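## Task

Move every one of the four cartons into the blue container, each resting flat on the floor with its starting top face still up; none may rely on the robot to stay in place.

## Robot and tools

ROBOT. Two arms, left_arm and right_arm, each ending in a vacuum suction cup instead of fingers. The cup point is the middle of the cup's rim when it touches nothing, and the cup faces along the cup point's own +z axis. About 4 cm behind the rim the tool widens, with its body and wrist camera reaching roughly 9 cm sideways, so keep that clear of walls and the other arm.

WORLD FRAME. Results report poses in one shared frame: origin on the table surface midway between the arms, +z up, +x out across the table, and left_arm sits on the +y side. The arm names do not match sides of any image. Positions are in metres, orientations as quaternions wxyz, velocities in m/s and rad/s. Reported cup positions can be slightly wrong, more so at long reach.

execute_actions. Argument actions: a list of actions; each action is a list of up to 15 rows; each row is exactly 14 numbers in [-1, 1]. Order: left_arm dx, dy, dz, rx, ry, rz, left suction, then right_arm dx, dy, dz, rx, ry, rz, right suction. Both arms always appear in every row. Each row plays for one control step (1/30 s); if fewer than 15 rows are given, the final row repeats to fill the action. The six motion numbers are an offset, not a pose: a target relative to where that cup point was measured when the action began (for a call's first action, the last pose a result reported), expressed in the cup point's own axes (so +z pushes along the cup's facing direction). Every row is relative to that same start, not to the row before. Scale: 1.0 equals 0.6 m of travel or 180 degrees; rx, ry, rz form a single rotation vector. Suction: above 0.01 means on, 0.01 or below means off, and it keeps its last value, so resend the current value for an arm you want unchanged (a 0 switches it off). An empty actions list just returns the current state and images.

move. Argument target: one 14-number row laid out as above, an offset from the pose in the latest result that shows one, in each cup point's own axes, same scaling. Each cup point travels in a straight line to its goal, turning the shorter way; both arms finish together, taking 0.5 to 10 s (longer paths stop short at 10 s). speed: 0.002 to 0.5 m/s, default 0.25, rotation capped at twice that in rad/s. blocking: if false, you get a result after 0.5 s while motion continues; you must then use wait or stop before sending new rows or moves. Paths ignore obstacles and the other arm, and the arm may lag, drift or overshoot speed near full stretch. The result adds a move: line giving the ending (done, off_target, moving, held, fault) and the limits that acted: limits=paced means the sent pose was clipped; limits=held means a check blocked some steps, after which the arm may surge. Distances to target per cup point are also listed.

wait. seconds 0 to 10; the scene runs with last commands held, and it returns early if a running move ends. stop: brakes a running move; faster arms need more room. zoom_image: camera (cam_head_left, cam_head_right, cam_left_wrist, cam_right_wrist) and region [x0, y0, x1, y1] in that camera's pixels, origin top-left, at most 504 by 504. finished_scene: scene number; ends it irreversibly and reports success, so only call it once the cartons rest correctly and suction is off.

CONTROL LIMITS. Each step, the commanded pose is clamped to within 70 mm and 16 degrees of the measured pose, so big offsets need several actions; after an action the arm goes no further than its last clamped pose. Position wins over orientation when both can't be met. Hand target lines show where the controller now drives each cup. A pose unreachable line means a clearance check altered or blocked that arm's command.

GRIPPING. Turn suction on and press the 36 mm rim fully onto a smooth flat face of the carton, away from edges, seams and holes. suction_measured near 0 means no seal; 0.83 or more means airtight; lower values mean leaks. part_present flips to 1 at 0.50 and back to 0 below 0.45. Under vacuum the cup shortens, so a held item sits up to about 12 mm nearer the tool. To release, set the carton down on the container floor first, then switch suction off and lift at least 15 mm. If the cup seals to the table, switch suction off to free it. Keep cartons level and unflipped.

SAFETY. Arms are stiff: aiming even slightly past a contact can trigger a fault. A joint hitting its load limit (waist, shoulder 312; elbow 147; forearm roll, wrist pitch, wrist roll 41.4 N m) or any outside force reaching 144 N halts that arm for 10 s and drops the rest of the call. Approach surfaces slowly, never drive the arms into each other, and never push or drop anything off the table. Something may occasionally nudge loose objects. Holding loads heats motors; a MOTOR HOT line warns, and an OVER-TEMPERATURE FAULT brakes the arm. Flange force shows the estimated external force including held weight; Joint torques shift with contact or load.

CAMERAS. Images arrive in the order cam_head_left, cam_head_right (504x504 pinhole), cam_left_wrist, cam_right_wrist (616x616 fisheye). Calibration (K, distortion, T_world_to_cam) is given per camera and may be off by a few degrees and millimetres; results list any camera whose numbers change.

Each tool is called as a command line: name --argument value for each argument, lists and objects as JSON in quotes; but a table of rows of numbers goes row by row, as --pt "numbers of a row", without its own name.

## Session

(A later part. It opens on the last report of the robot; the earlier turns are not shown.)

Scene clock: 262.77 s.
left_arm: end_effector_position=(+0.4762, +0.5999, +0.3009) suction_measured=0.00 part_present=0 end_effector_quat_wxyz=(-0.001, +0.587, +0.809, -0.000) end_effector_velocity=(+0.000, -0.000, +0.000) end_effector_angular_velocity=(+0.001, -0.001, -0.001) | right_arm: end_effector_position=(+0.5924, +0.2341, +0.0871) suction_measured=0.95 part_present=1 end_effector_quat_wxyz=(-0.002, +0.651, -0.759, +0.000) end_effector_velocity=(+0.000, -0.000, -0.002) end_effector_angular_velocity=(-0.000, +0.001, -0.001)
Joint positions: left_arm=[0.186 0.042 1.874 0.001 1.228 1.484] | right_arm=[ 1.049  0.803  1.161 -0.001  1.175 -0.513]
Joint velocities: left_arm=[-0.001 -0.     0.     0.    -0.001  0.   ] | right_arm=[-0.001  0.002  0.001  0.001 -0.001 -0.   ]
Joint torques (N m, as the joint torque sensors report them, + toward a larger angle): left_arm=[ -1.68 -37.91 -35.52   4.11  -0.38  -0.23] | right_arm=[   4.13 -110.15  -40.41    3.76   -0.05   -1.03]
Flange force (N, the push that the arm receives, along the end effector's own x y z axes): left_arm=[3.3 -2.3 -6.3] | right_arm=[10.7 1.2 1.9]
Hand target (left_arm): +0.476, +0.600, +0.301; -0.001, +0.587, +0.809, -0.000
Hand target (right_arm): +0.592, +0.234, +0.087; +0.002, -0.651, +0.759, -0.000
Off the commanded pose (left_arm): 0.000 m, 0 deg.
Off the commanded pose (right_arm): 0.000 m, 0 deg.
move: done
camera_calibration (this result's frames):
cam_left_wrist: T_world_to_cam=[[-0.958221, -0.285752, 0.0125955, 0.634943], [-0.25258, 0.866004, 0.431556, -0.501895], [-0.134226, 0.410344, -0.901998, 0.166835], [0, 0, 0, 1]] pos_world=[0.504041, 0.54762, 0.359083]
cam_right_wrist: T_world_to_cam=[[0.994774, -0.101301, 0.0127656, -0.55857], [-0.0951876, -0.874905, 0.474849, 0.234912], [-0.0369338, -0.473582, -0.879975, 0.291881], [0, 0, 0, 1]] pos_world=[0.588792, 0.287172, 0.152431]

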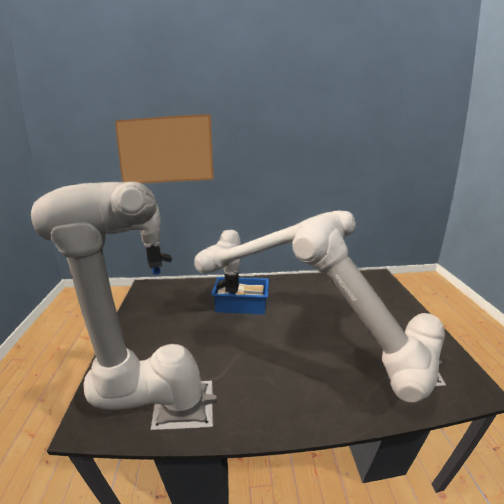

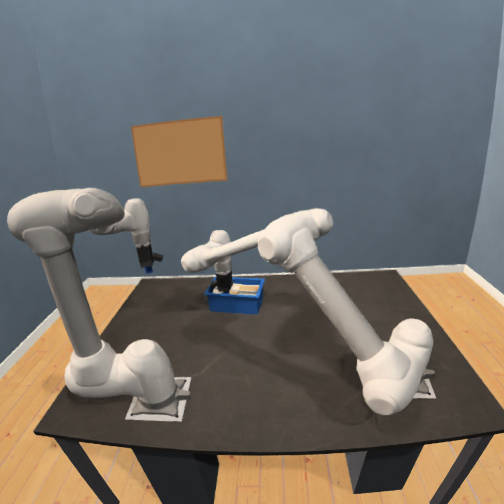

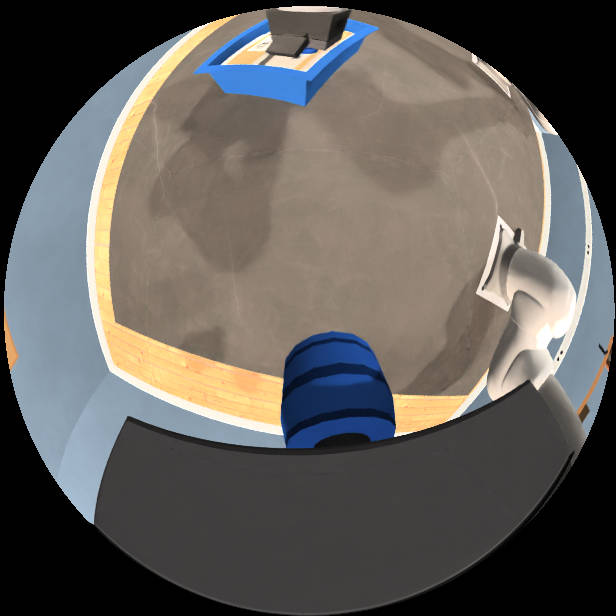

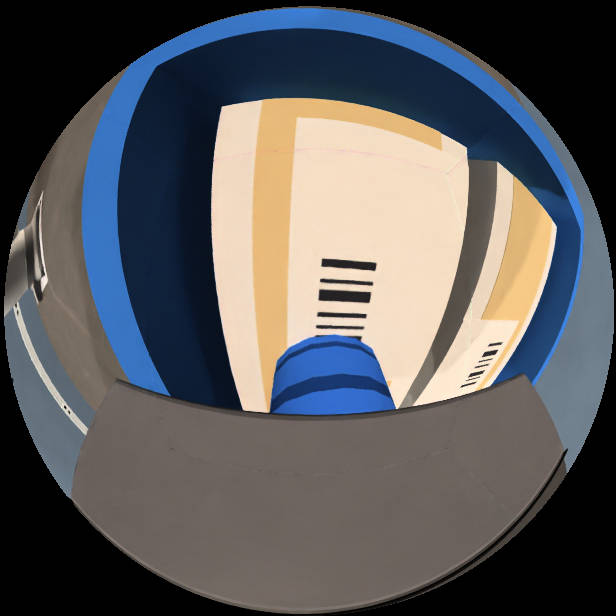

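Shift 2 mm right, go lower.

move --target '[0,0,0,0,0,0,0,0,-0.004,0.005,0,0,0,1]' --speed 0.01

Scene clock: 266.03 s.
left_arm: end_effector_position=(+0.4762, +0.5999, +0.3009) suction_measured=0.00 part_present=0 end_effector_quat_wxyz=(-0.001, +0.587, +0.809, -0.000) end_effector_velocity=(-0.000, +0.001, +0.000) end_effector_angular_velocity=(+0.002, -0.000, -0.001) | right_arm: end_effector_position=(+0.5948, +0.2337, +0.0842) suction_measured=0.95 part_present=1 end_effector_quat_wxyz=(-0.002, +0.651, -0.759, +0.000) end_effector_velocity=(+0.000, -0.000, -0.001) end_effector_angular_velocity=(-0.001, -0.000, -0.000)
Joint positions: left_arm=[0.186 0.042 1.874 0.001 1.228 1.484] | right_arm=[ 1.047  0.807  1.159 -0.001  1.172 -0.515]
Joint velocities: left_arm=[ 0.001 -0.001  0.     0.002 -0.     0.001] | right_arm=[-0.     0.001 -0.    -0.001 -0.     0.   ]
Joint torques (N m, as the joint torque sensors report them, + toward a larger angle): left_arm=[ -0.67 -39.01 -35.67   4.23  -0.36  -0.26] | right_arm=[   3.84 -110.59  -39.39    4.22    0.14   -1.01]
Flange force (N, the push that the arm receives, along the end effector's own x y z axes): left_arm=[1.8 -1.2 -5.6] | right_arm=[8.0 1.0 0.9]
Hand target (left_arm): +0.476, +0.600, +0.301; -0.001, +0.587, +0.809, -0.000
Hand target (right_arm): +0.595, +0.234, +0.084; +0.002, -0.651, +0.759, -0.000
Off the commanded pose (left_arm): 0.000 m, 0 deg.
Off the commanded pose (right_arm): 0.000 m, 0 deg.
move: done
camera_calibration (this result's frames):
cam_left_wrist: T_world_to_cam=[[-0.958221, -0.285752, 0.0125954, 0.634943], [-0.25258, 0.866004, 0.431556, -0.501895], [-0.134226, 0.410344, -0.901998, 0.166835], [0, 0, 0, 1]] pos_world=[0.504041, 0.54762, 0.359083]
cam_right_wrist: T_world_to_cam=[[0.994774, -0.101296, 0.0127715, -0.56092], [-0.0951862, -0.874904, 0.474851, 0.23624], [-0.0369267, -0.473585, -0.879974, 0.289178], [0, 0, 0, 1]] pos_world=[0.591154, 0.286818, 0.149454]

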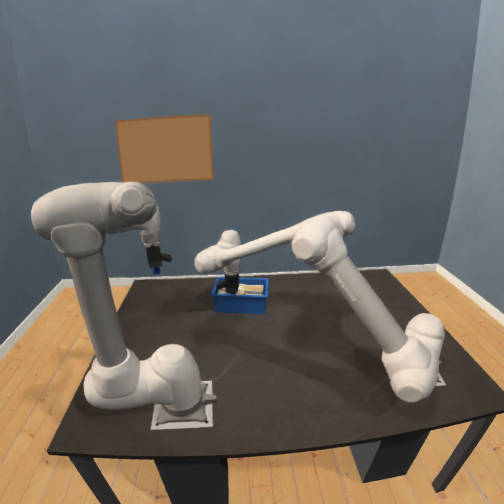

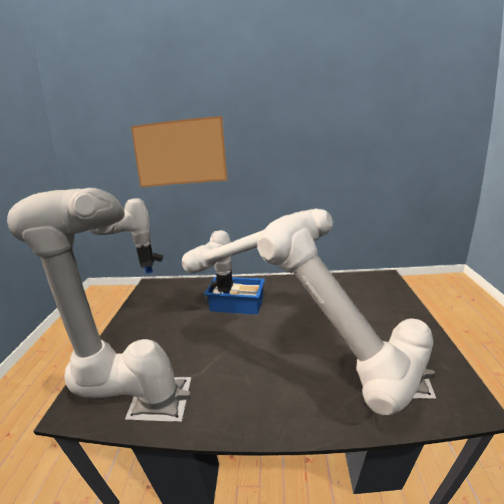

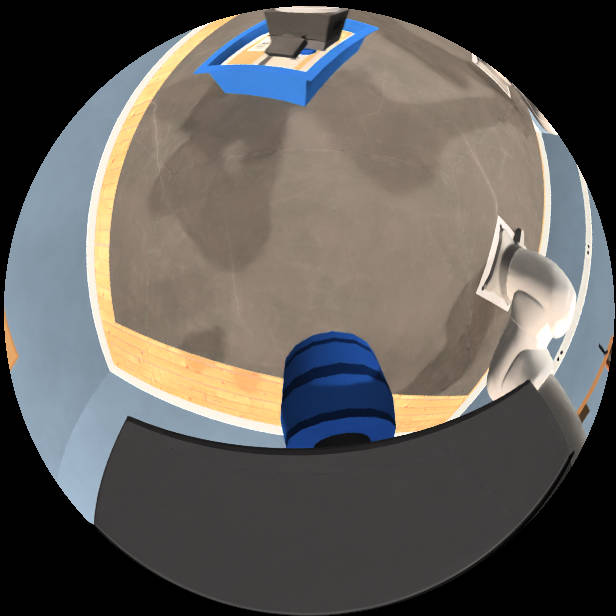

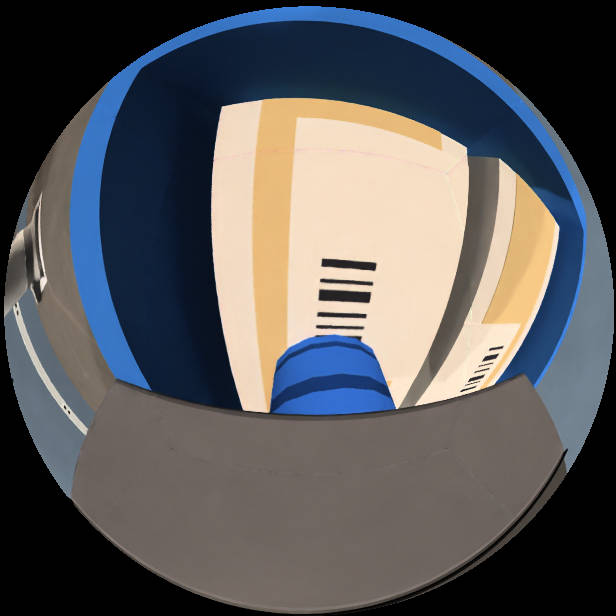

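move --target '[0,0,0,0,0,0,0,0,0,0.005,0,0,0,1]' --speed 0.01

Scene clock: 268.80 s.
left_arm: end_effector_position=(+0.4762, +0.5999, +0.3009) suction_measured=0.00 part_present=0 end_effector_quat_wxyz=(-0.001, +0.587, +0.809, -0.000) end_effector_velocity=(-0.000, +0.000, -0.000) end_effector_angular_velocity=(-0.000, +0.001, -0.001) | right_arm: end_effector_position=(+0.5948, +0.2337, +0.0812) suction_measured=0.95 part_present=1 end_effector_quat_wxyz=(-0.002, +0.651, -0.759, +0.000) end_effector_velocity=(-0.001, -0.000, -0.003) end_effector_angular_velocity=(-0.002, +0.002, +0.000)
Joint positions: left_arm=[0.186 0.042 1.874 0.001 1.228 1.484] | right_arm=[ 1.046  0.809  1.161 -0.001  1.168 -0.515]
Joint velocities: left_arm=[ 0.     0.    -0.     0.     0.001  0.001] | right_arm=[ 0.     0.002  0.002  0.    -0.001 -0.   ]
Joint torques (N m, as the joint torque sensors report them, + toward a larger angle): left_arm=[ -1.47 -38.82 -34.98   4.17  -0.37  -0.06] | right_arm=[   4.07 -110.72  -39.39    3.95    0.1    -0.91]
Flange force (N, the push that the arm receives, along the end effector's own x y z axes): left_arm=[2.8 -0.3 -6.7] | right_arm=[8.0 -0.1 2.0]
Hand target (left_arm): +0.476, +0.600, +0.301; -0.001, +0.587, +0.809, -0.000
Hand target (right_arm): +0.595, +0.234, +0.081; +0.002, -0.651, +0.759, -0.000
Off the commanded pose (left_arm): 0.000 m, 0 deg.
Off the commanded pose (right_arm): 0.000 m, 0 deg.
move: done
camera_calibration (this result's frames):
cam_left_wrist: T_world_to_cam=[[-0.958221, -0.285752, 0.0125953, 0.634943], [-0.25258, 0.866004, 0.431556, -0.501895], [-0.134226, 0.410344, -0.901998, 0.166835], [0, 0, 0, 1]] pos_world=[0.504041, 0.54762, 0.359083]
cam_right_wrist: T_world_to_cam=[[0.994774, -0.101295, 0.0127718, -0.560902], [-0.0951856, -0.874905, 0.474848, 0.237657], [-0.0369256, -0.473583, -0.879975, 0.286556], [0, 0, 0, 1]] pos_world=[0.591173, 0.286819, 0.146475]

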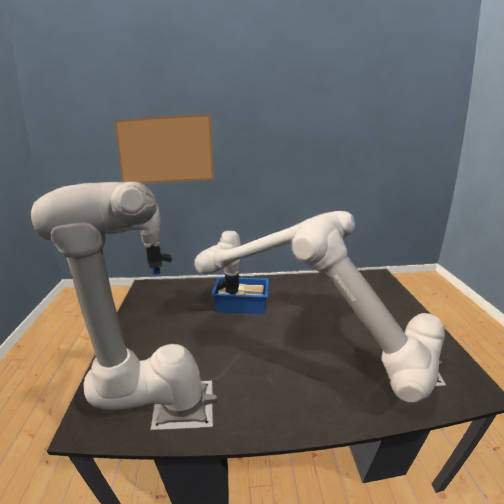

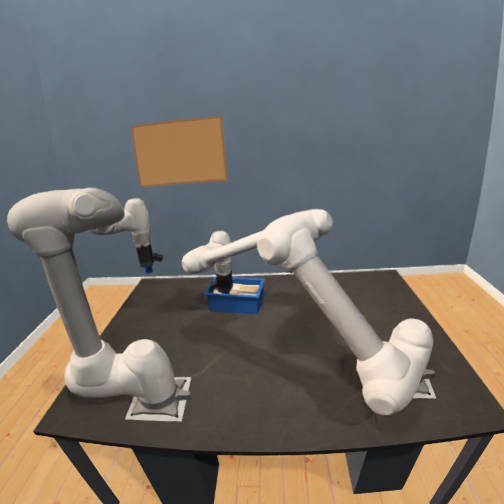

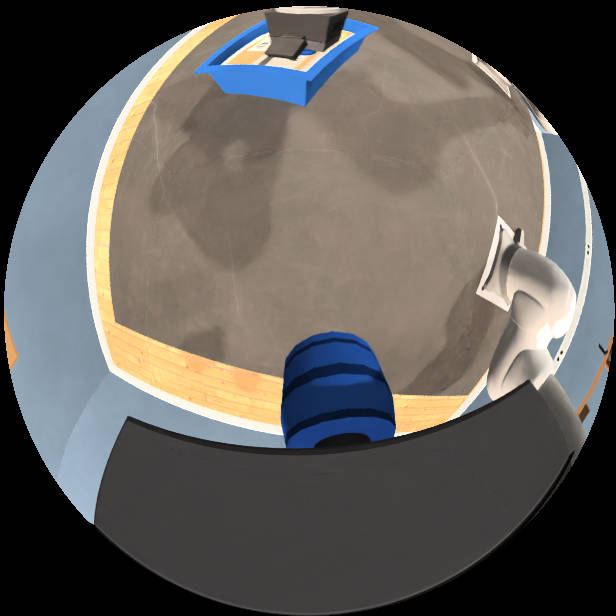

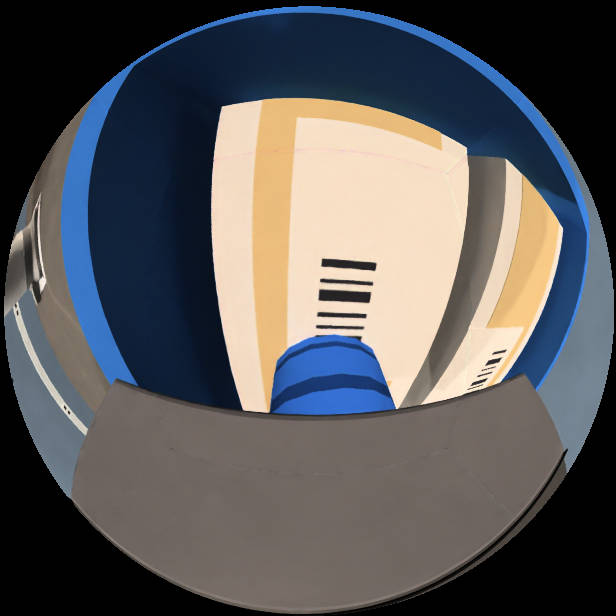

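move --target '[0,0,0,0,0,0,0,0,0,0.004,0,0,0,1]' --speed 0.01

Scene clock: 272.30 s.
left_arm: end_effector_position=(+0.4762, +0.5999, +0.3009) suction_measured=0.00 part_present=0 end_effector_quat_wxyz=(-0.001, +0.587, +0.809, -0.000) end_effector_velocity=(-0.000, +0.000, -0.001) end_effector_angular_velocity=(-0.000, +0.002, +0.001) | right_arm: end_effector_position=(+0.5948, +0.2338, +0.0790) suction_measured=0.95 part_present=1 end_effector_quat_wxyz=(-0.002, +0.651, -0.759, +0.000) end_effector_velocity=(-0.002, +0.000, -0.002) end_effector_angular_velocity=(-0.002, +0.002, +0.002)
Joint positions: left_arm=[0.186 0.042 1.874 0.001 1.228 1.484] | right_arm=[ 1.046  0.81   1.163 -0.001  1.165 -0.515]
Joint velocities: left_arm=[ 0.001  0.001  0.     0.     0.001 -0.001] | right_arm=[ 0.001  0.001  0.001  0.    -0.    -0.   ]
Joint torques (N m, as the joint torque sensors report them, + toward a larger angle): left_arm=[ -0.92 -38.82 -35.2    4.28  -0.34  -0.22] | right_arm=[  3.89 -82.74 -27.81   4.13  -2.26  -0.81]
Flange force (N, the push that the arm receives, along the end effector's own x y z axes): left_arm=[2.2 -0.5 -6.0] | right_arm=[13.8 3.4 -27.8]
Hand target (left_arm): +0.476, +0.600, +0.301; -0.001, +0.587, +0.809, -0.000
Hand target (right_arm): +0.595, +0.234, +0.079; +0.002, -0.651, +0.759, -0.000
Off the commanded pose (left_arm): 0.000 m, 0 deg.
Off the commanded pose (right_arm): 0.000 m, 0 deg.
move: done
camera_calibration (this result's frames):
cam_left_wrist: T_world_to_cam=[[-0.958221, -0.285752, 0.0125954, 0.634943], [-0.25258, 0.866004, 0.431556, -0.501895], [-0.134226, 0.410344, -0.901998, 0.166835], [0, 0, 0, 1]] pos_world=[0.504041, 0.54762, 0.359083]
cam_right_wrist: T_world_to_cam=[[0.994772, -0.101309, 0.012877, -0.5609], [-0.0952535, -0.874978, 0.4747, 0.238804], [-0.0368241, -0.473445, -0.880053, 0.284551], [0, 0, 0, 1]] pos_world=[0.591193, 0.286844, 0.144282]

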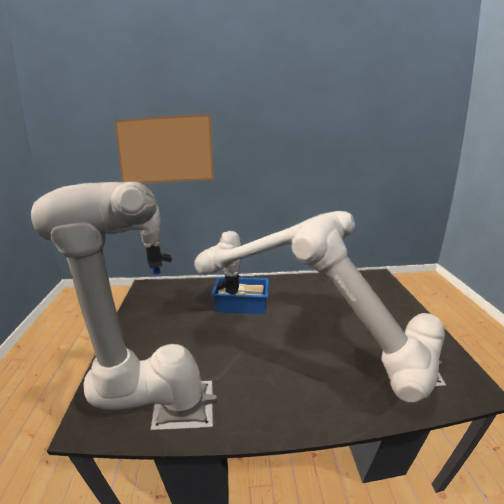

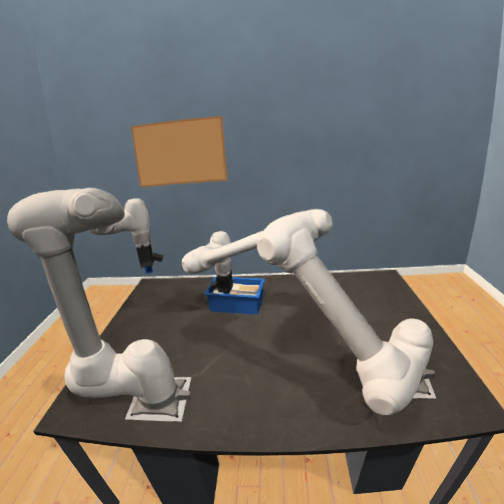

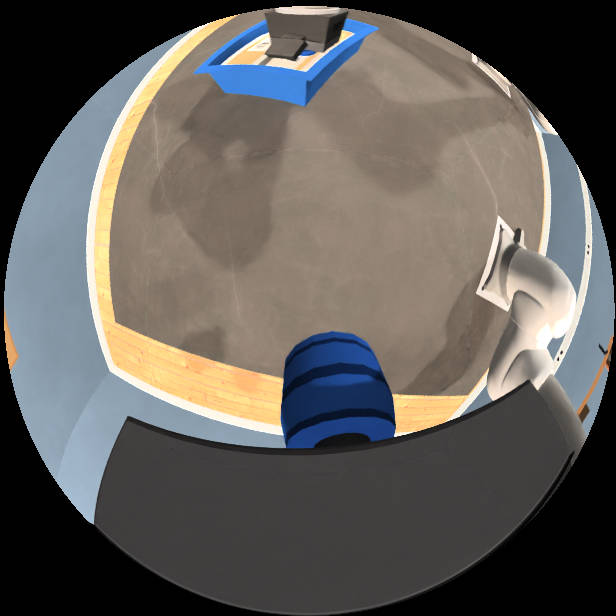

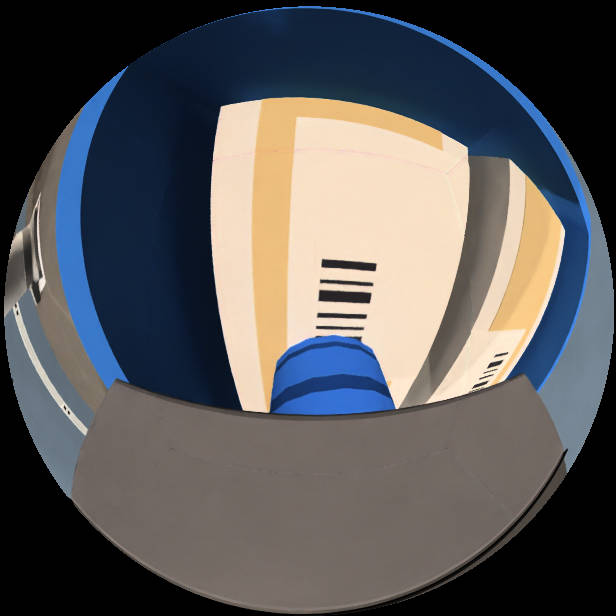

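execute_actions --actions '[[[0,0,0,0,0,0,0,0,0,-0.001,0,0,0,0]]]'

move --target '[0,0,0,0,0,0,0,0,0,-0.1,0,0,0,0]' --speed 0.1

move --target '[0,0,0,0,0,0,0,-0.055,-0.1,-0.02,0,0,0,0]'

zoom_image --camera "cam_right_wrist" --region '[160,150,460,330]'

Scene clock: 278.50 s.
left_arm: end_effector_position=(+0.4762, +0.5999, +0.3009) suction_measured=0.00 part_present=0 end_effector_quat_wxyz=(-0.001, +0.587, +0.809, -0.000) end_effector_velocity=(+0.000, +0.001, -0.000) end_effector_angular_velocity=(+0.000, -0.000, -0.000) | right_arm: end_effector_position=(+0.5948, +0.2337, +0.0795) suction_measured=0.01 part_present=0 end_effector_quat_wxyz=(-0.002, +0.651, -0.759, +0.000) end_effector_velocity=(+0.001, -0.001, -0.000) end_effector_angular_velocity=(-0.001, -0.001, -0.000)
Joint positions: left_arm=[0.186 0.042 1.874 0.001 1.228 1.484] | right_arm=[ 1.046  0.81   1.162 -0.001  1.166 -0.515]
Joint velocities: left_arm=[ 0.001  0.001 -0.001  0.    -0.     0.001] | right_arm=[-0.001 -0.     0.001 -0.001 -0.     0.   ]
Joint torques (N m, as the joint torque sensors report them, + toward a larger angle): left_arm=[ -1.42 -38.47 -34.67   4.17  -0.3   -0.18] | right_arm=[  3.99 -89.56 -29.64   4.17  -1.14  -0.83]
Flange force (N, the push that the arm receives, along the end effector's own x y z axes): left_arm=[3.2 -0.1 -7.0] | right_arm=[11.6 1.3 -22.0]
Hand target (left_arm): +0.476, +0.600, +0.301; -0.001, +0.587, +0.809, -0.000
Hand target (right_arm): +0.595, +0.234, +0.080; +0.002, -0.651, +0.759, -0.000
Off the commanded pose (left_arm): 0.000 m, 0 deg.
Off the commanded pose (right_arm): 0.000 m, 0 deg.
camera_calibration (this result's frames):
cam_left_wrist: T_world_to_cam=[[-0.958221, -0.285752, 0.0125956, 0.634943], [-0.25258, 0.866004, 0.431556, -0.501895], [-0.134226, 0.410344, -0.901998, 0.166835], [0, 0, 0, 1]] pos_world=[0.504041, 0.54762, 0.359083]
cam_right_wrist: T_world_to_cam=[[0.994774, -0.101294, 0.0128187, -0.560895], [-0.0952098, -0.874938, 0.474782, 0.238505], [-0.0368771, -0.473521, -0.88001, 0.285034], [0, 0, 0, 1]] pos_world=[0.591183, 0.286831, 0.144785]

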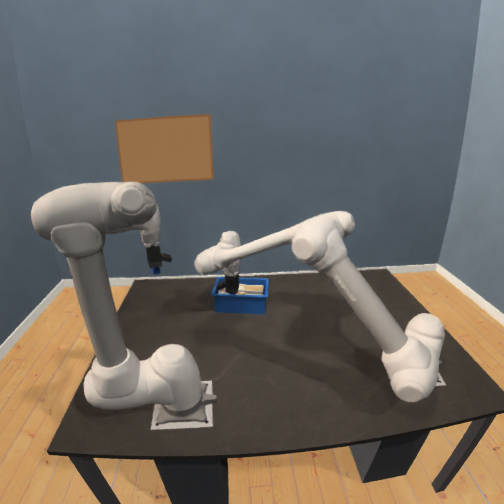

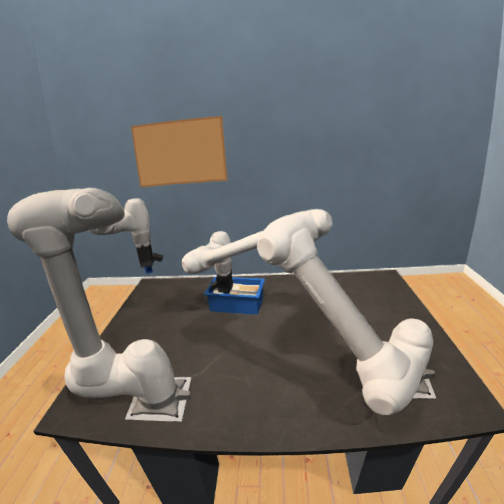

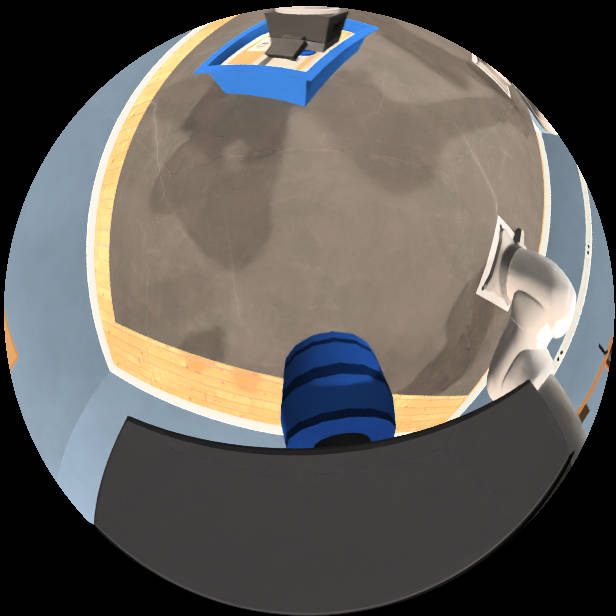

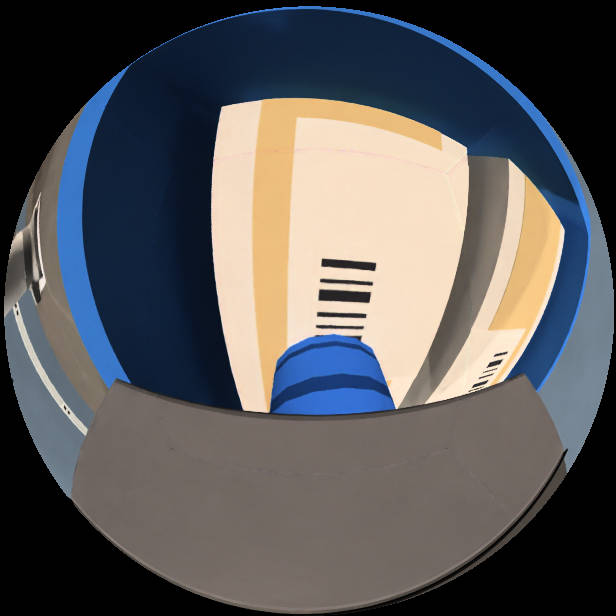

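Scene clock: 279.47 s.
left_arm: end_effector_position=(+0.4762, +0.5999, +0.3009) suction_measured=0.00 part_present=0 end_effector_quat_wxyz=(-0.001, +0.587, +0.809, -0.000) end_effector_velocity=(+0.000, +0.001, -0.001) end_effector_angular_velocity=(-0.000, +0.001, +0.002) | right_arm: end_effector_position=(+0.5947, +0.2336, +0.1394) suction_measured=0.01 part_present=0 end_effector_quat_wxyz=(-0.002, +0.651, -0.759, +0.000) end_effector_velocity=(+0.002, -0.000, +0.002) end_effector_angular_velocity=(+0.002, -0.002, -0.002)
Joint positions: left_arm=[0.186 0.042 1.874 0.001 1.228 1.484] | right_arm=[ 1.046  0.772  1.117 -0.001  1.249 -0.515]
Joint velocities: left_arm=[ 0.001  0.001 -0.     0.     0.    -0.001] | right_arm=[-0.002 -0.001 -0.003 -0.     0.001  0.   ]
Joint torques (N m, as the joint torque sensors report them, + toward a larger angle): left_arm=[ -1.32 -39.02 -35.26   4.24  -0.39  -0.18] | right_arm=[   2.64 -106.1   -39.23    4.06   -0.06   -0.69]
Flange force (N, the push that the arm receives, along the end effector's own x y z axes): left_arm=[2.9 -0.3 -6.1] | right_arm=[8.6 1.4 -1.2]
Hand target (left_arm): +0.476, +0.600, +0.301; -0.001, +0.587, +0.809, -0.000
Hand target (right_arm): +0.595, +0.234, +0.140; +0.002, -0.651, +0.759, -0.000
Off the commanded pose (left_arm): 0.000 m, 0 deg.
Off the commanded pose (right_arm): 0.000 m, 0 deg.
move: done
camera_calibration (this result's frames):
cam_left_wrist: T_world_to_cam=[[-0.958221, -0.285752, 0.0125954, 0.634943], [-0.25258, 0.866004, 0.431556, -0.501895], [-0.134226, 0.410344, -0.901998, 0.166835], [0, 0, 0, 1]] pos_world=[0.504041, 0.54762, 0.359083]
cam_right_wrist: T_world_to_cam=[[0.994768, -0.101352, 0.0128207, -0.561528], [-0.0952601, -0.874915, 0.474815, 0.20989], [-0.0369064, -0.473552, -0.879992, 0.337714], [0, 0, 0, 1]] pos_world=[0.591048, 0.286649, 0.204726]

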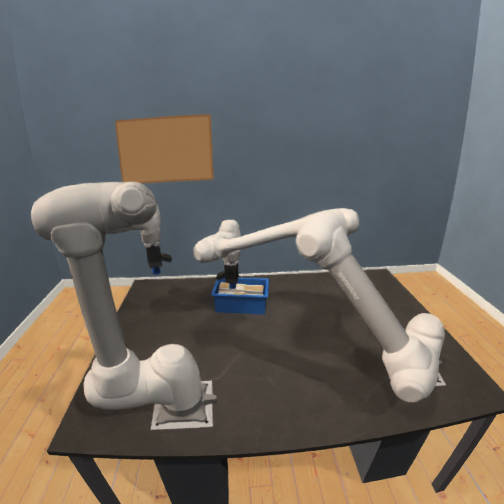

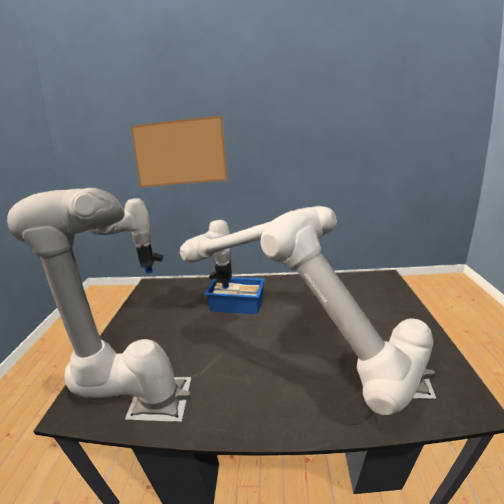

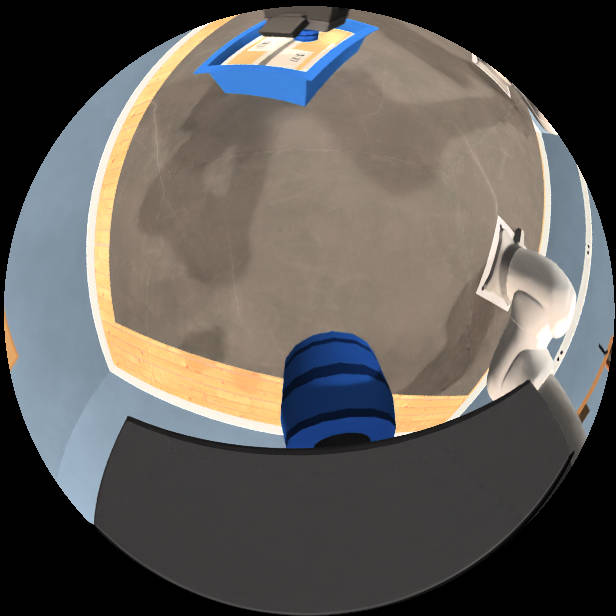

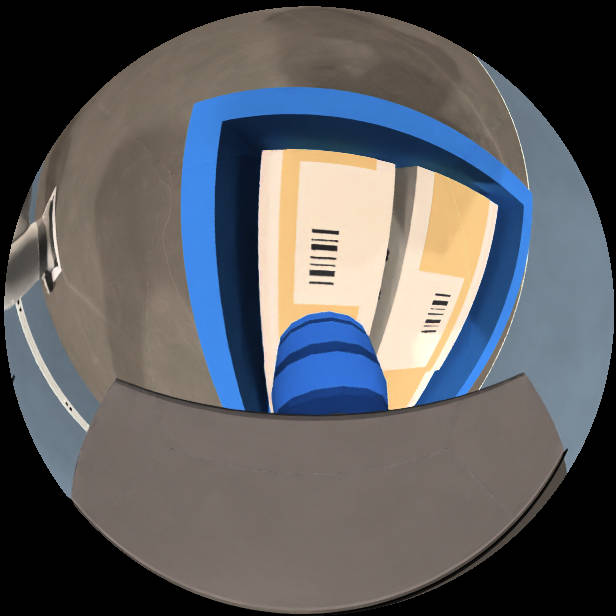

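Scene clock: 280.30 s.
left_arm: end_effector_position=(+0.4762, +0.5999, +0.3009) suction_measured=0.00 part_present=0 end_effector_quat_wxyz=(-0.001, +0.587, +0.809, -0.000) end_effector_velocity=(-0.000, +0.000, -0.000) end_effector_angular_velocity=(+0.000, +0.001, -0.001) | right_arm: end_effector_position=(+0.6589, +0.2570, +0.1517) suction_measured=0.01 part_present=0 end_effector_quat_wxyz=(-0.002, +0.651, -0.759, +0.000) end_effector_velocity=(-0.000, +0.000, -0.003) end_effector_angular_velocity=(-0.002, +0.004, -0.000)
Joint positions: left_arm=[0.186 0.042 1.874 0.001 1.228 1.484] | right_arm=[ 1.011  0.872  0.912 -0.001  1.355 -0.55 ]
Joint velocities: left_arm=[ 0.     0.    -0.     0.     0.001  0.001] | right_arm=[-0.     0.004 -0.002  0.002  0.002 -0.   ]
Joint torques (N m, as the joint torque sensors report them, + toward a larger angle): left_arm=[ -1.6  -37.91 -34.63   4.05  -0.28  -0.19] | right_arm=[   3.24 -114.42  -39.82    4.26   -0.1    -0.96]
Flange force (N, the push that the arm receives, along the end effector's own x y z axes): left_arm=[3.1 -0.6 -7.1] | right_arm=[7.4 1.6 -0.5]
Hand target (left_arm): +0.476, +0.600, +0.301; -0.001, +0.587, +0.809, -0.000
Hand target (right_arm): +0.659, +0.257, +0.152; +0.002, -0.651, +0.759, -0.000
Off the commanded pose (left_arm): 0.000 m, 0 deg.
Off the commanded pose (right_arm): 0.000 m, 0 deg.
move: done
camera_calibration (this result's frames):
cam_left_wrist: T_world_to_cam=[[-0.958221, -0.285752, 0.0125954, 0.634943], [-0.252579, 0.866004, 0.431556, -0.501895], [-0.134226, 0.410345, -0.901998, 0.166835], [0, 0, 0, 1]] pos_world=[0.504041, 0.54762, 0.359083]
cam_right_wrist: T_world_to_cam=[[0.994762, -0.101389, 0.0129797, -0.623192], [-0.0953662, -0.874875, 0.474867, 0.230744], [-0.0367908, -0.473617, -0.879962, 0.361853], [0, 0, 0, 1]] pos_world=[0.655246, 0.310067, 0.216933]

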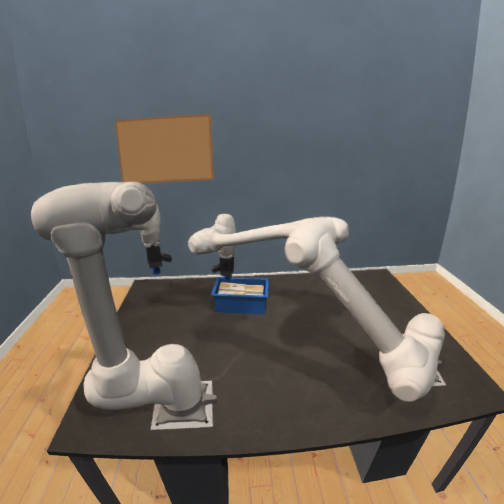

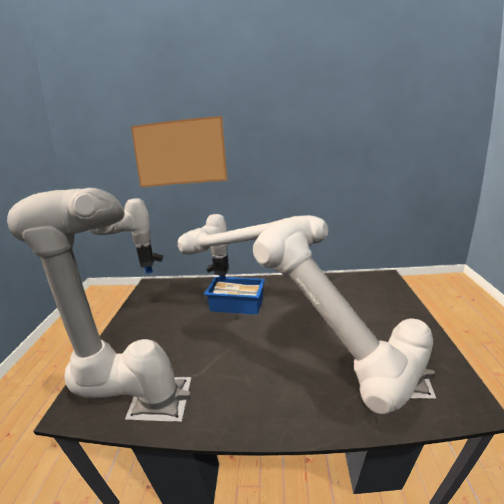

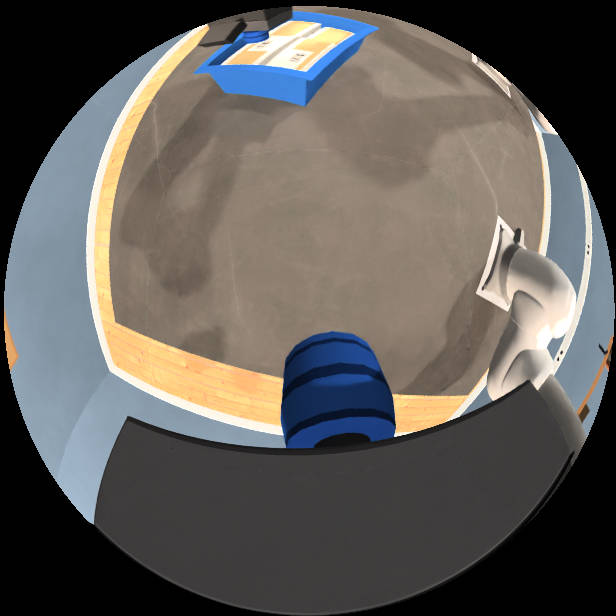

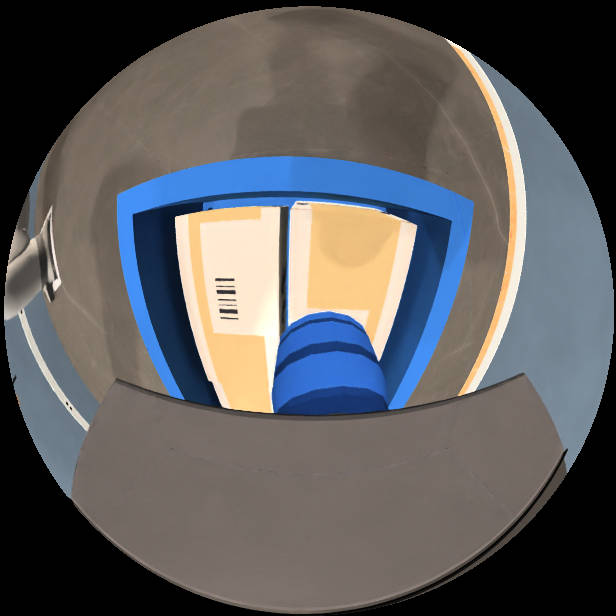

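Region (160, 150, 460, 330) of cam_right_wrist's 616x616 image, scaled by 1.680, with more detail than that image has; it fills the top 302 rows of this view, and the rest is white.

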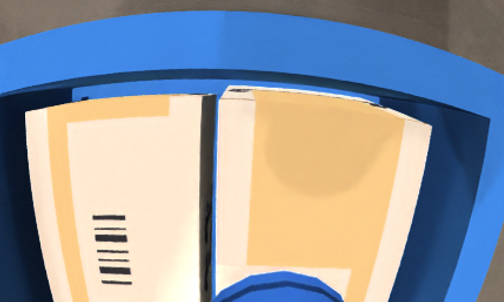

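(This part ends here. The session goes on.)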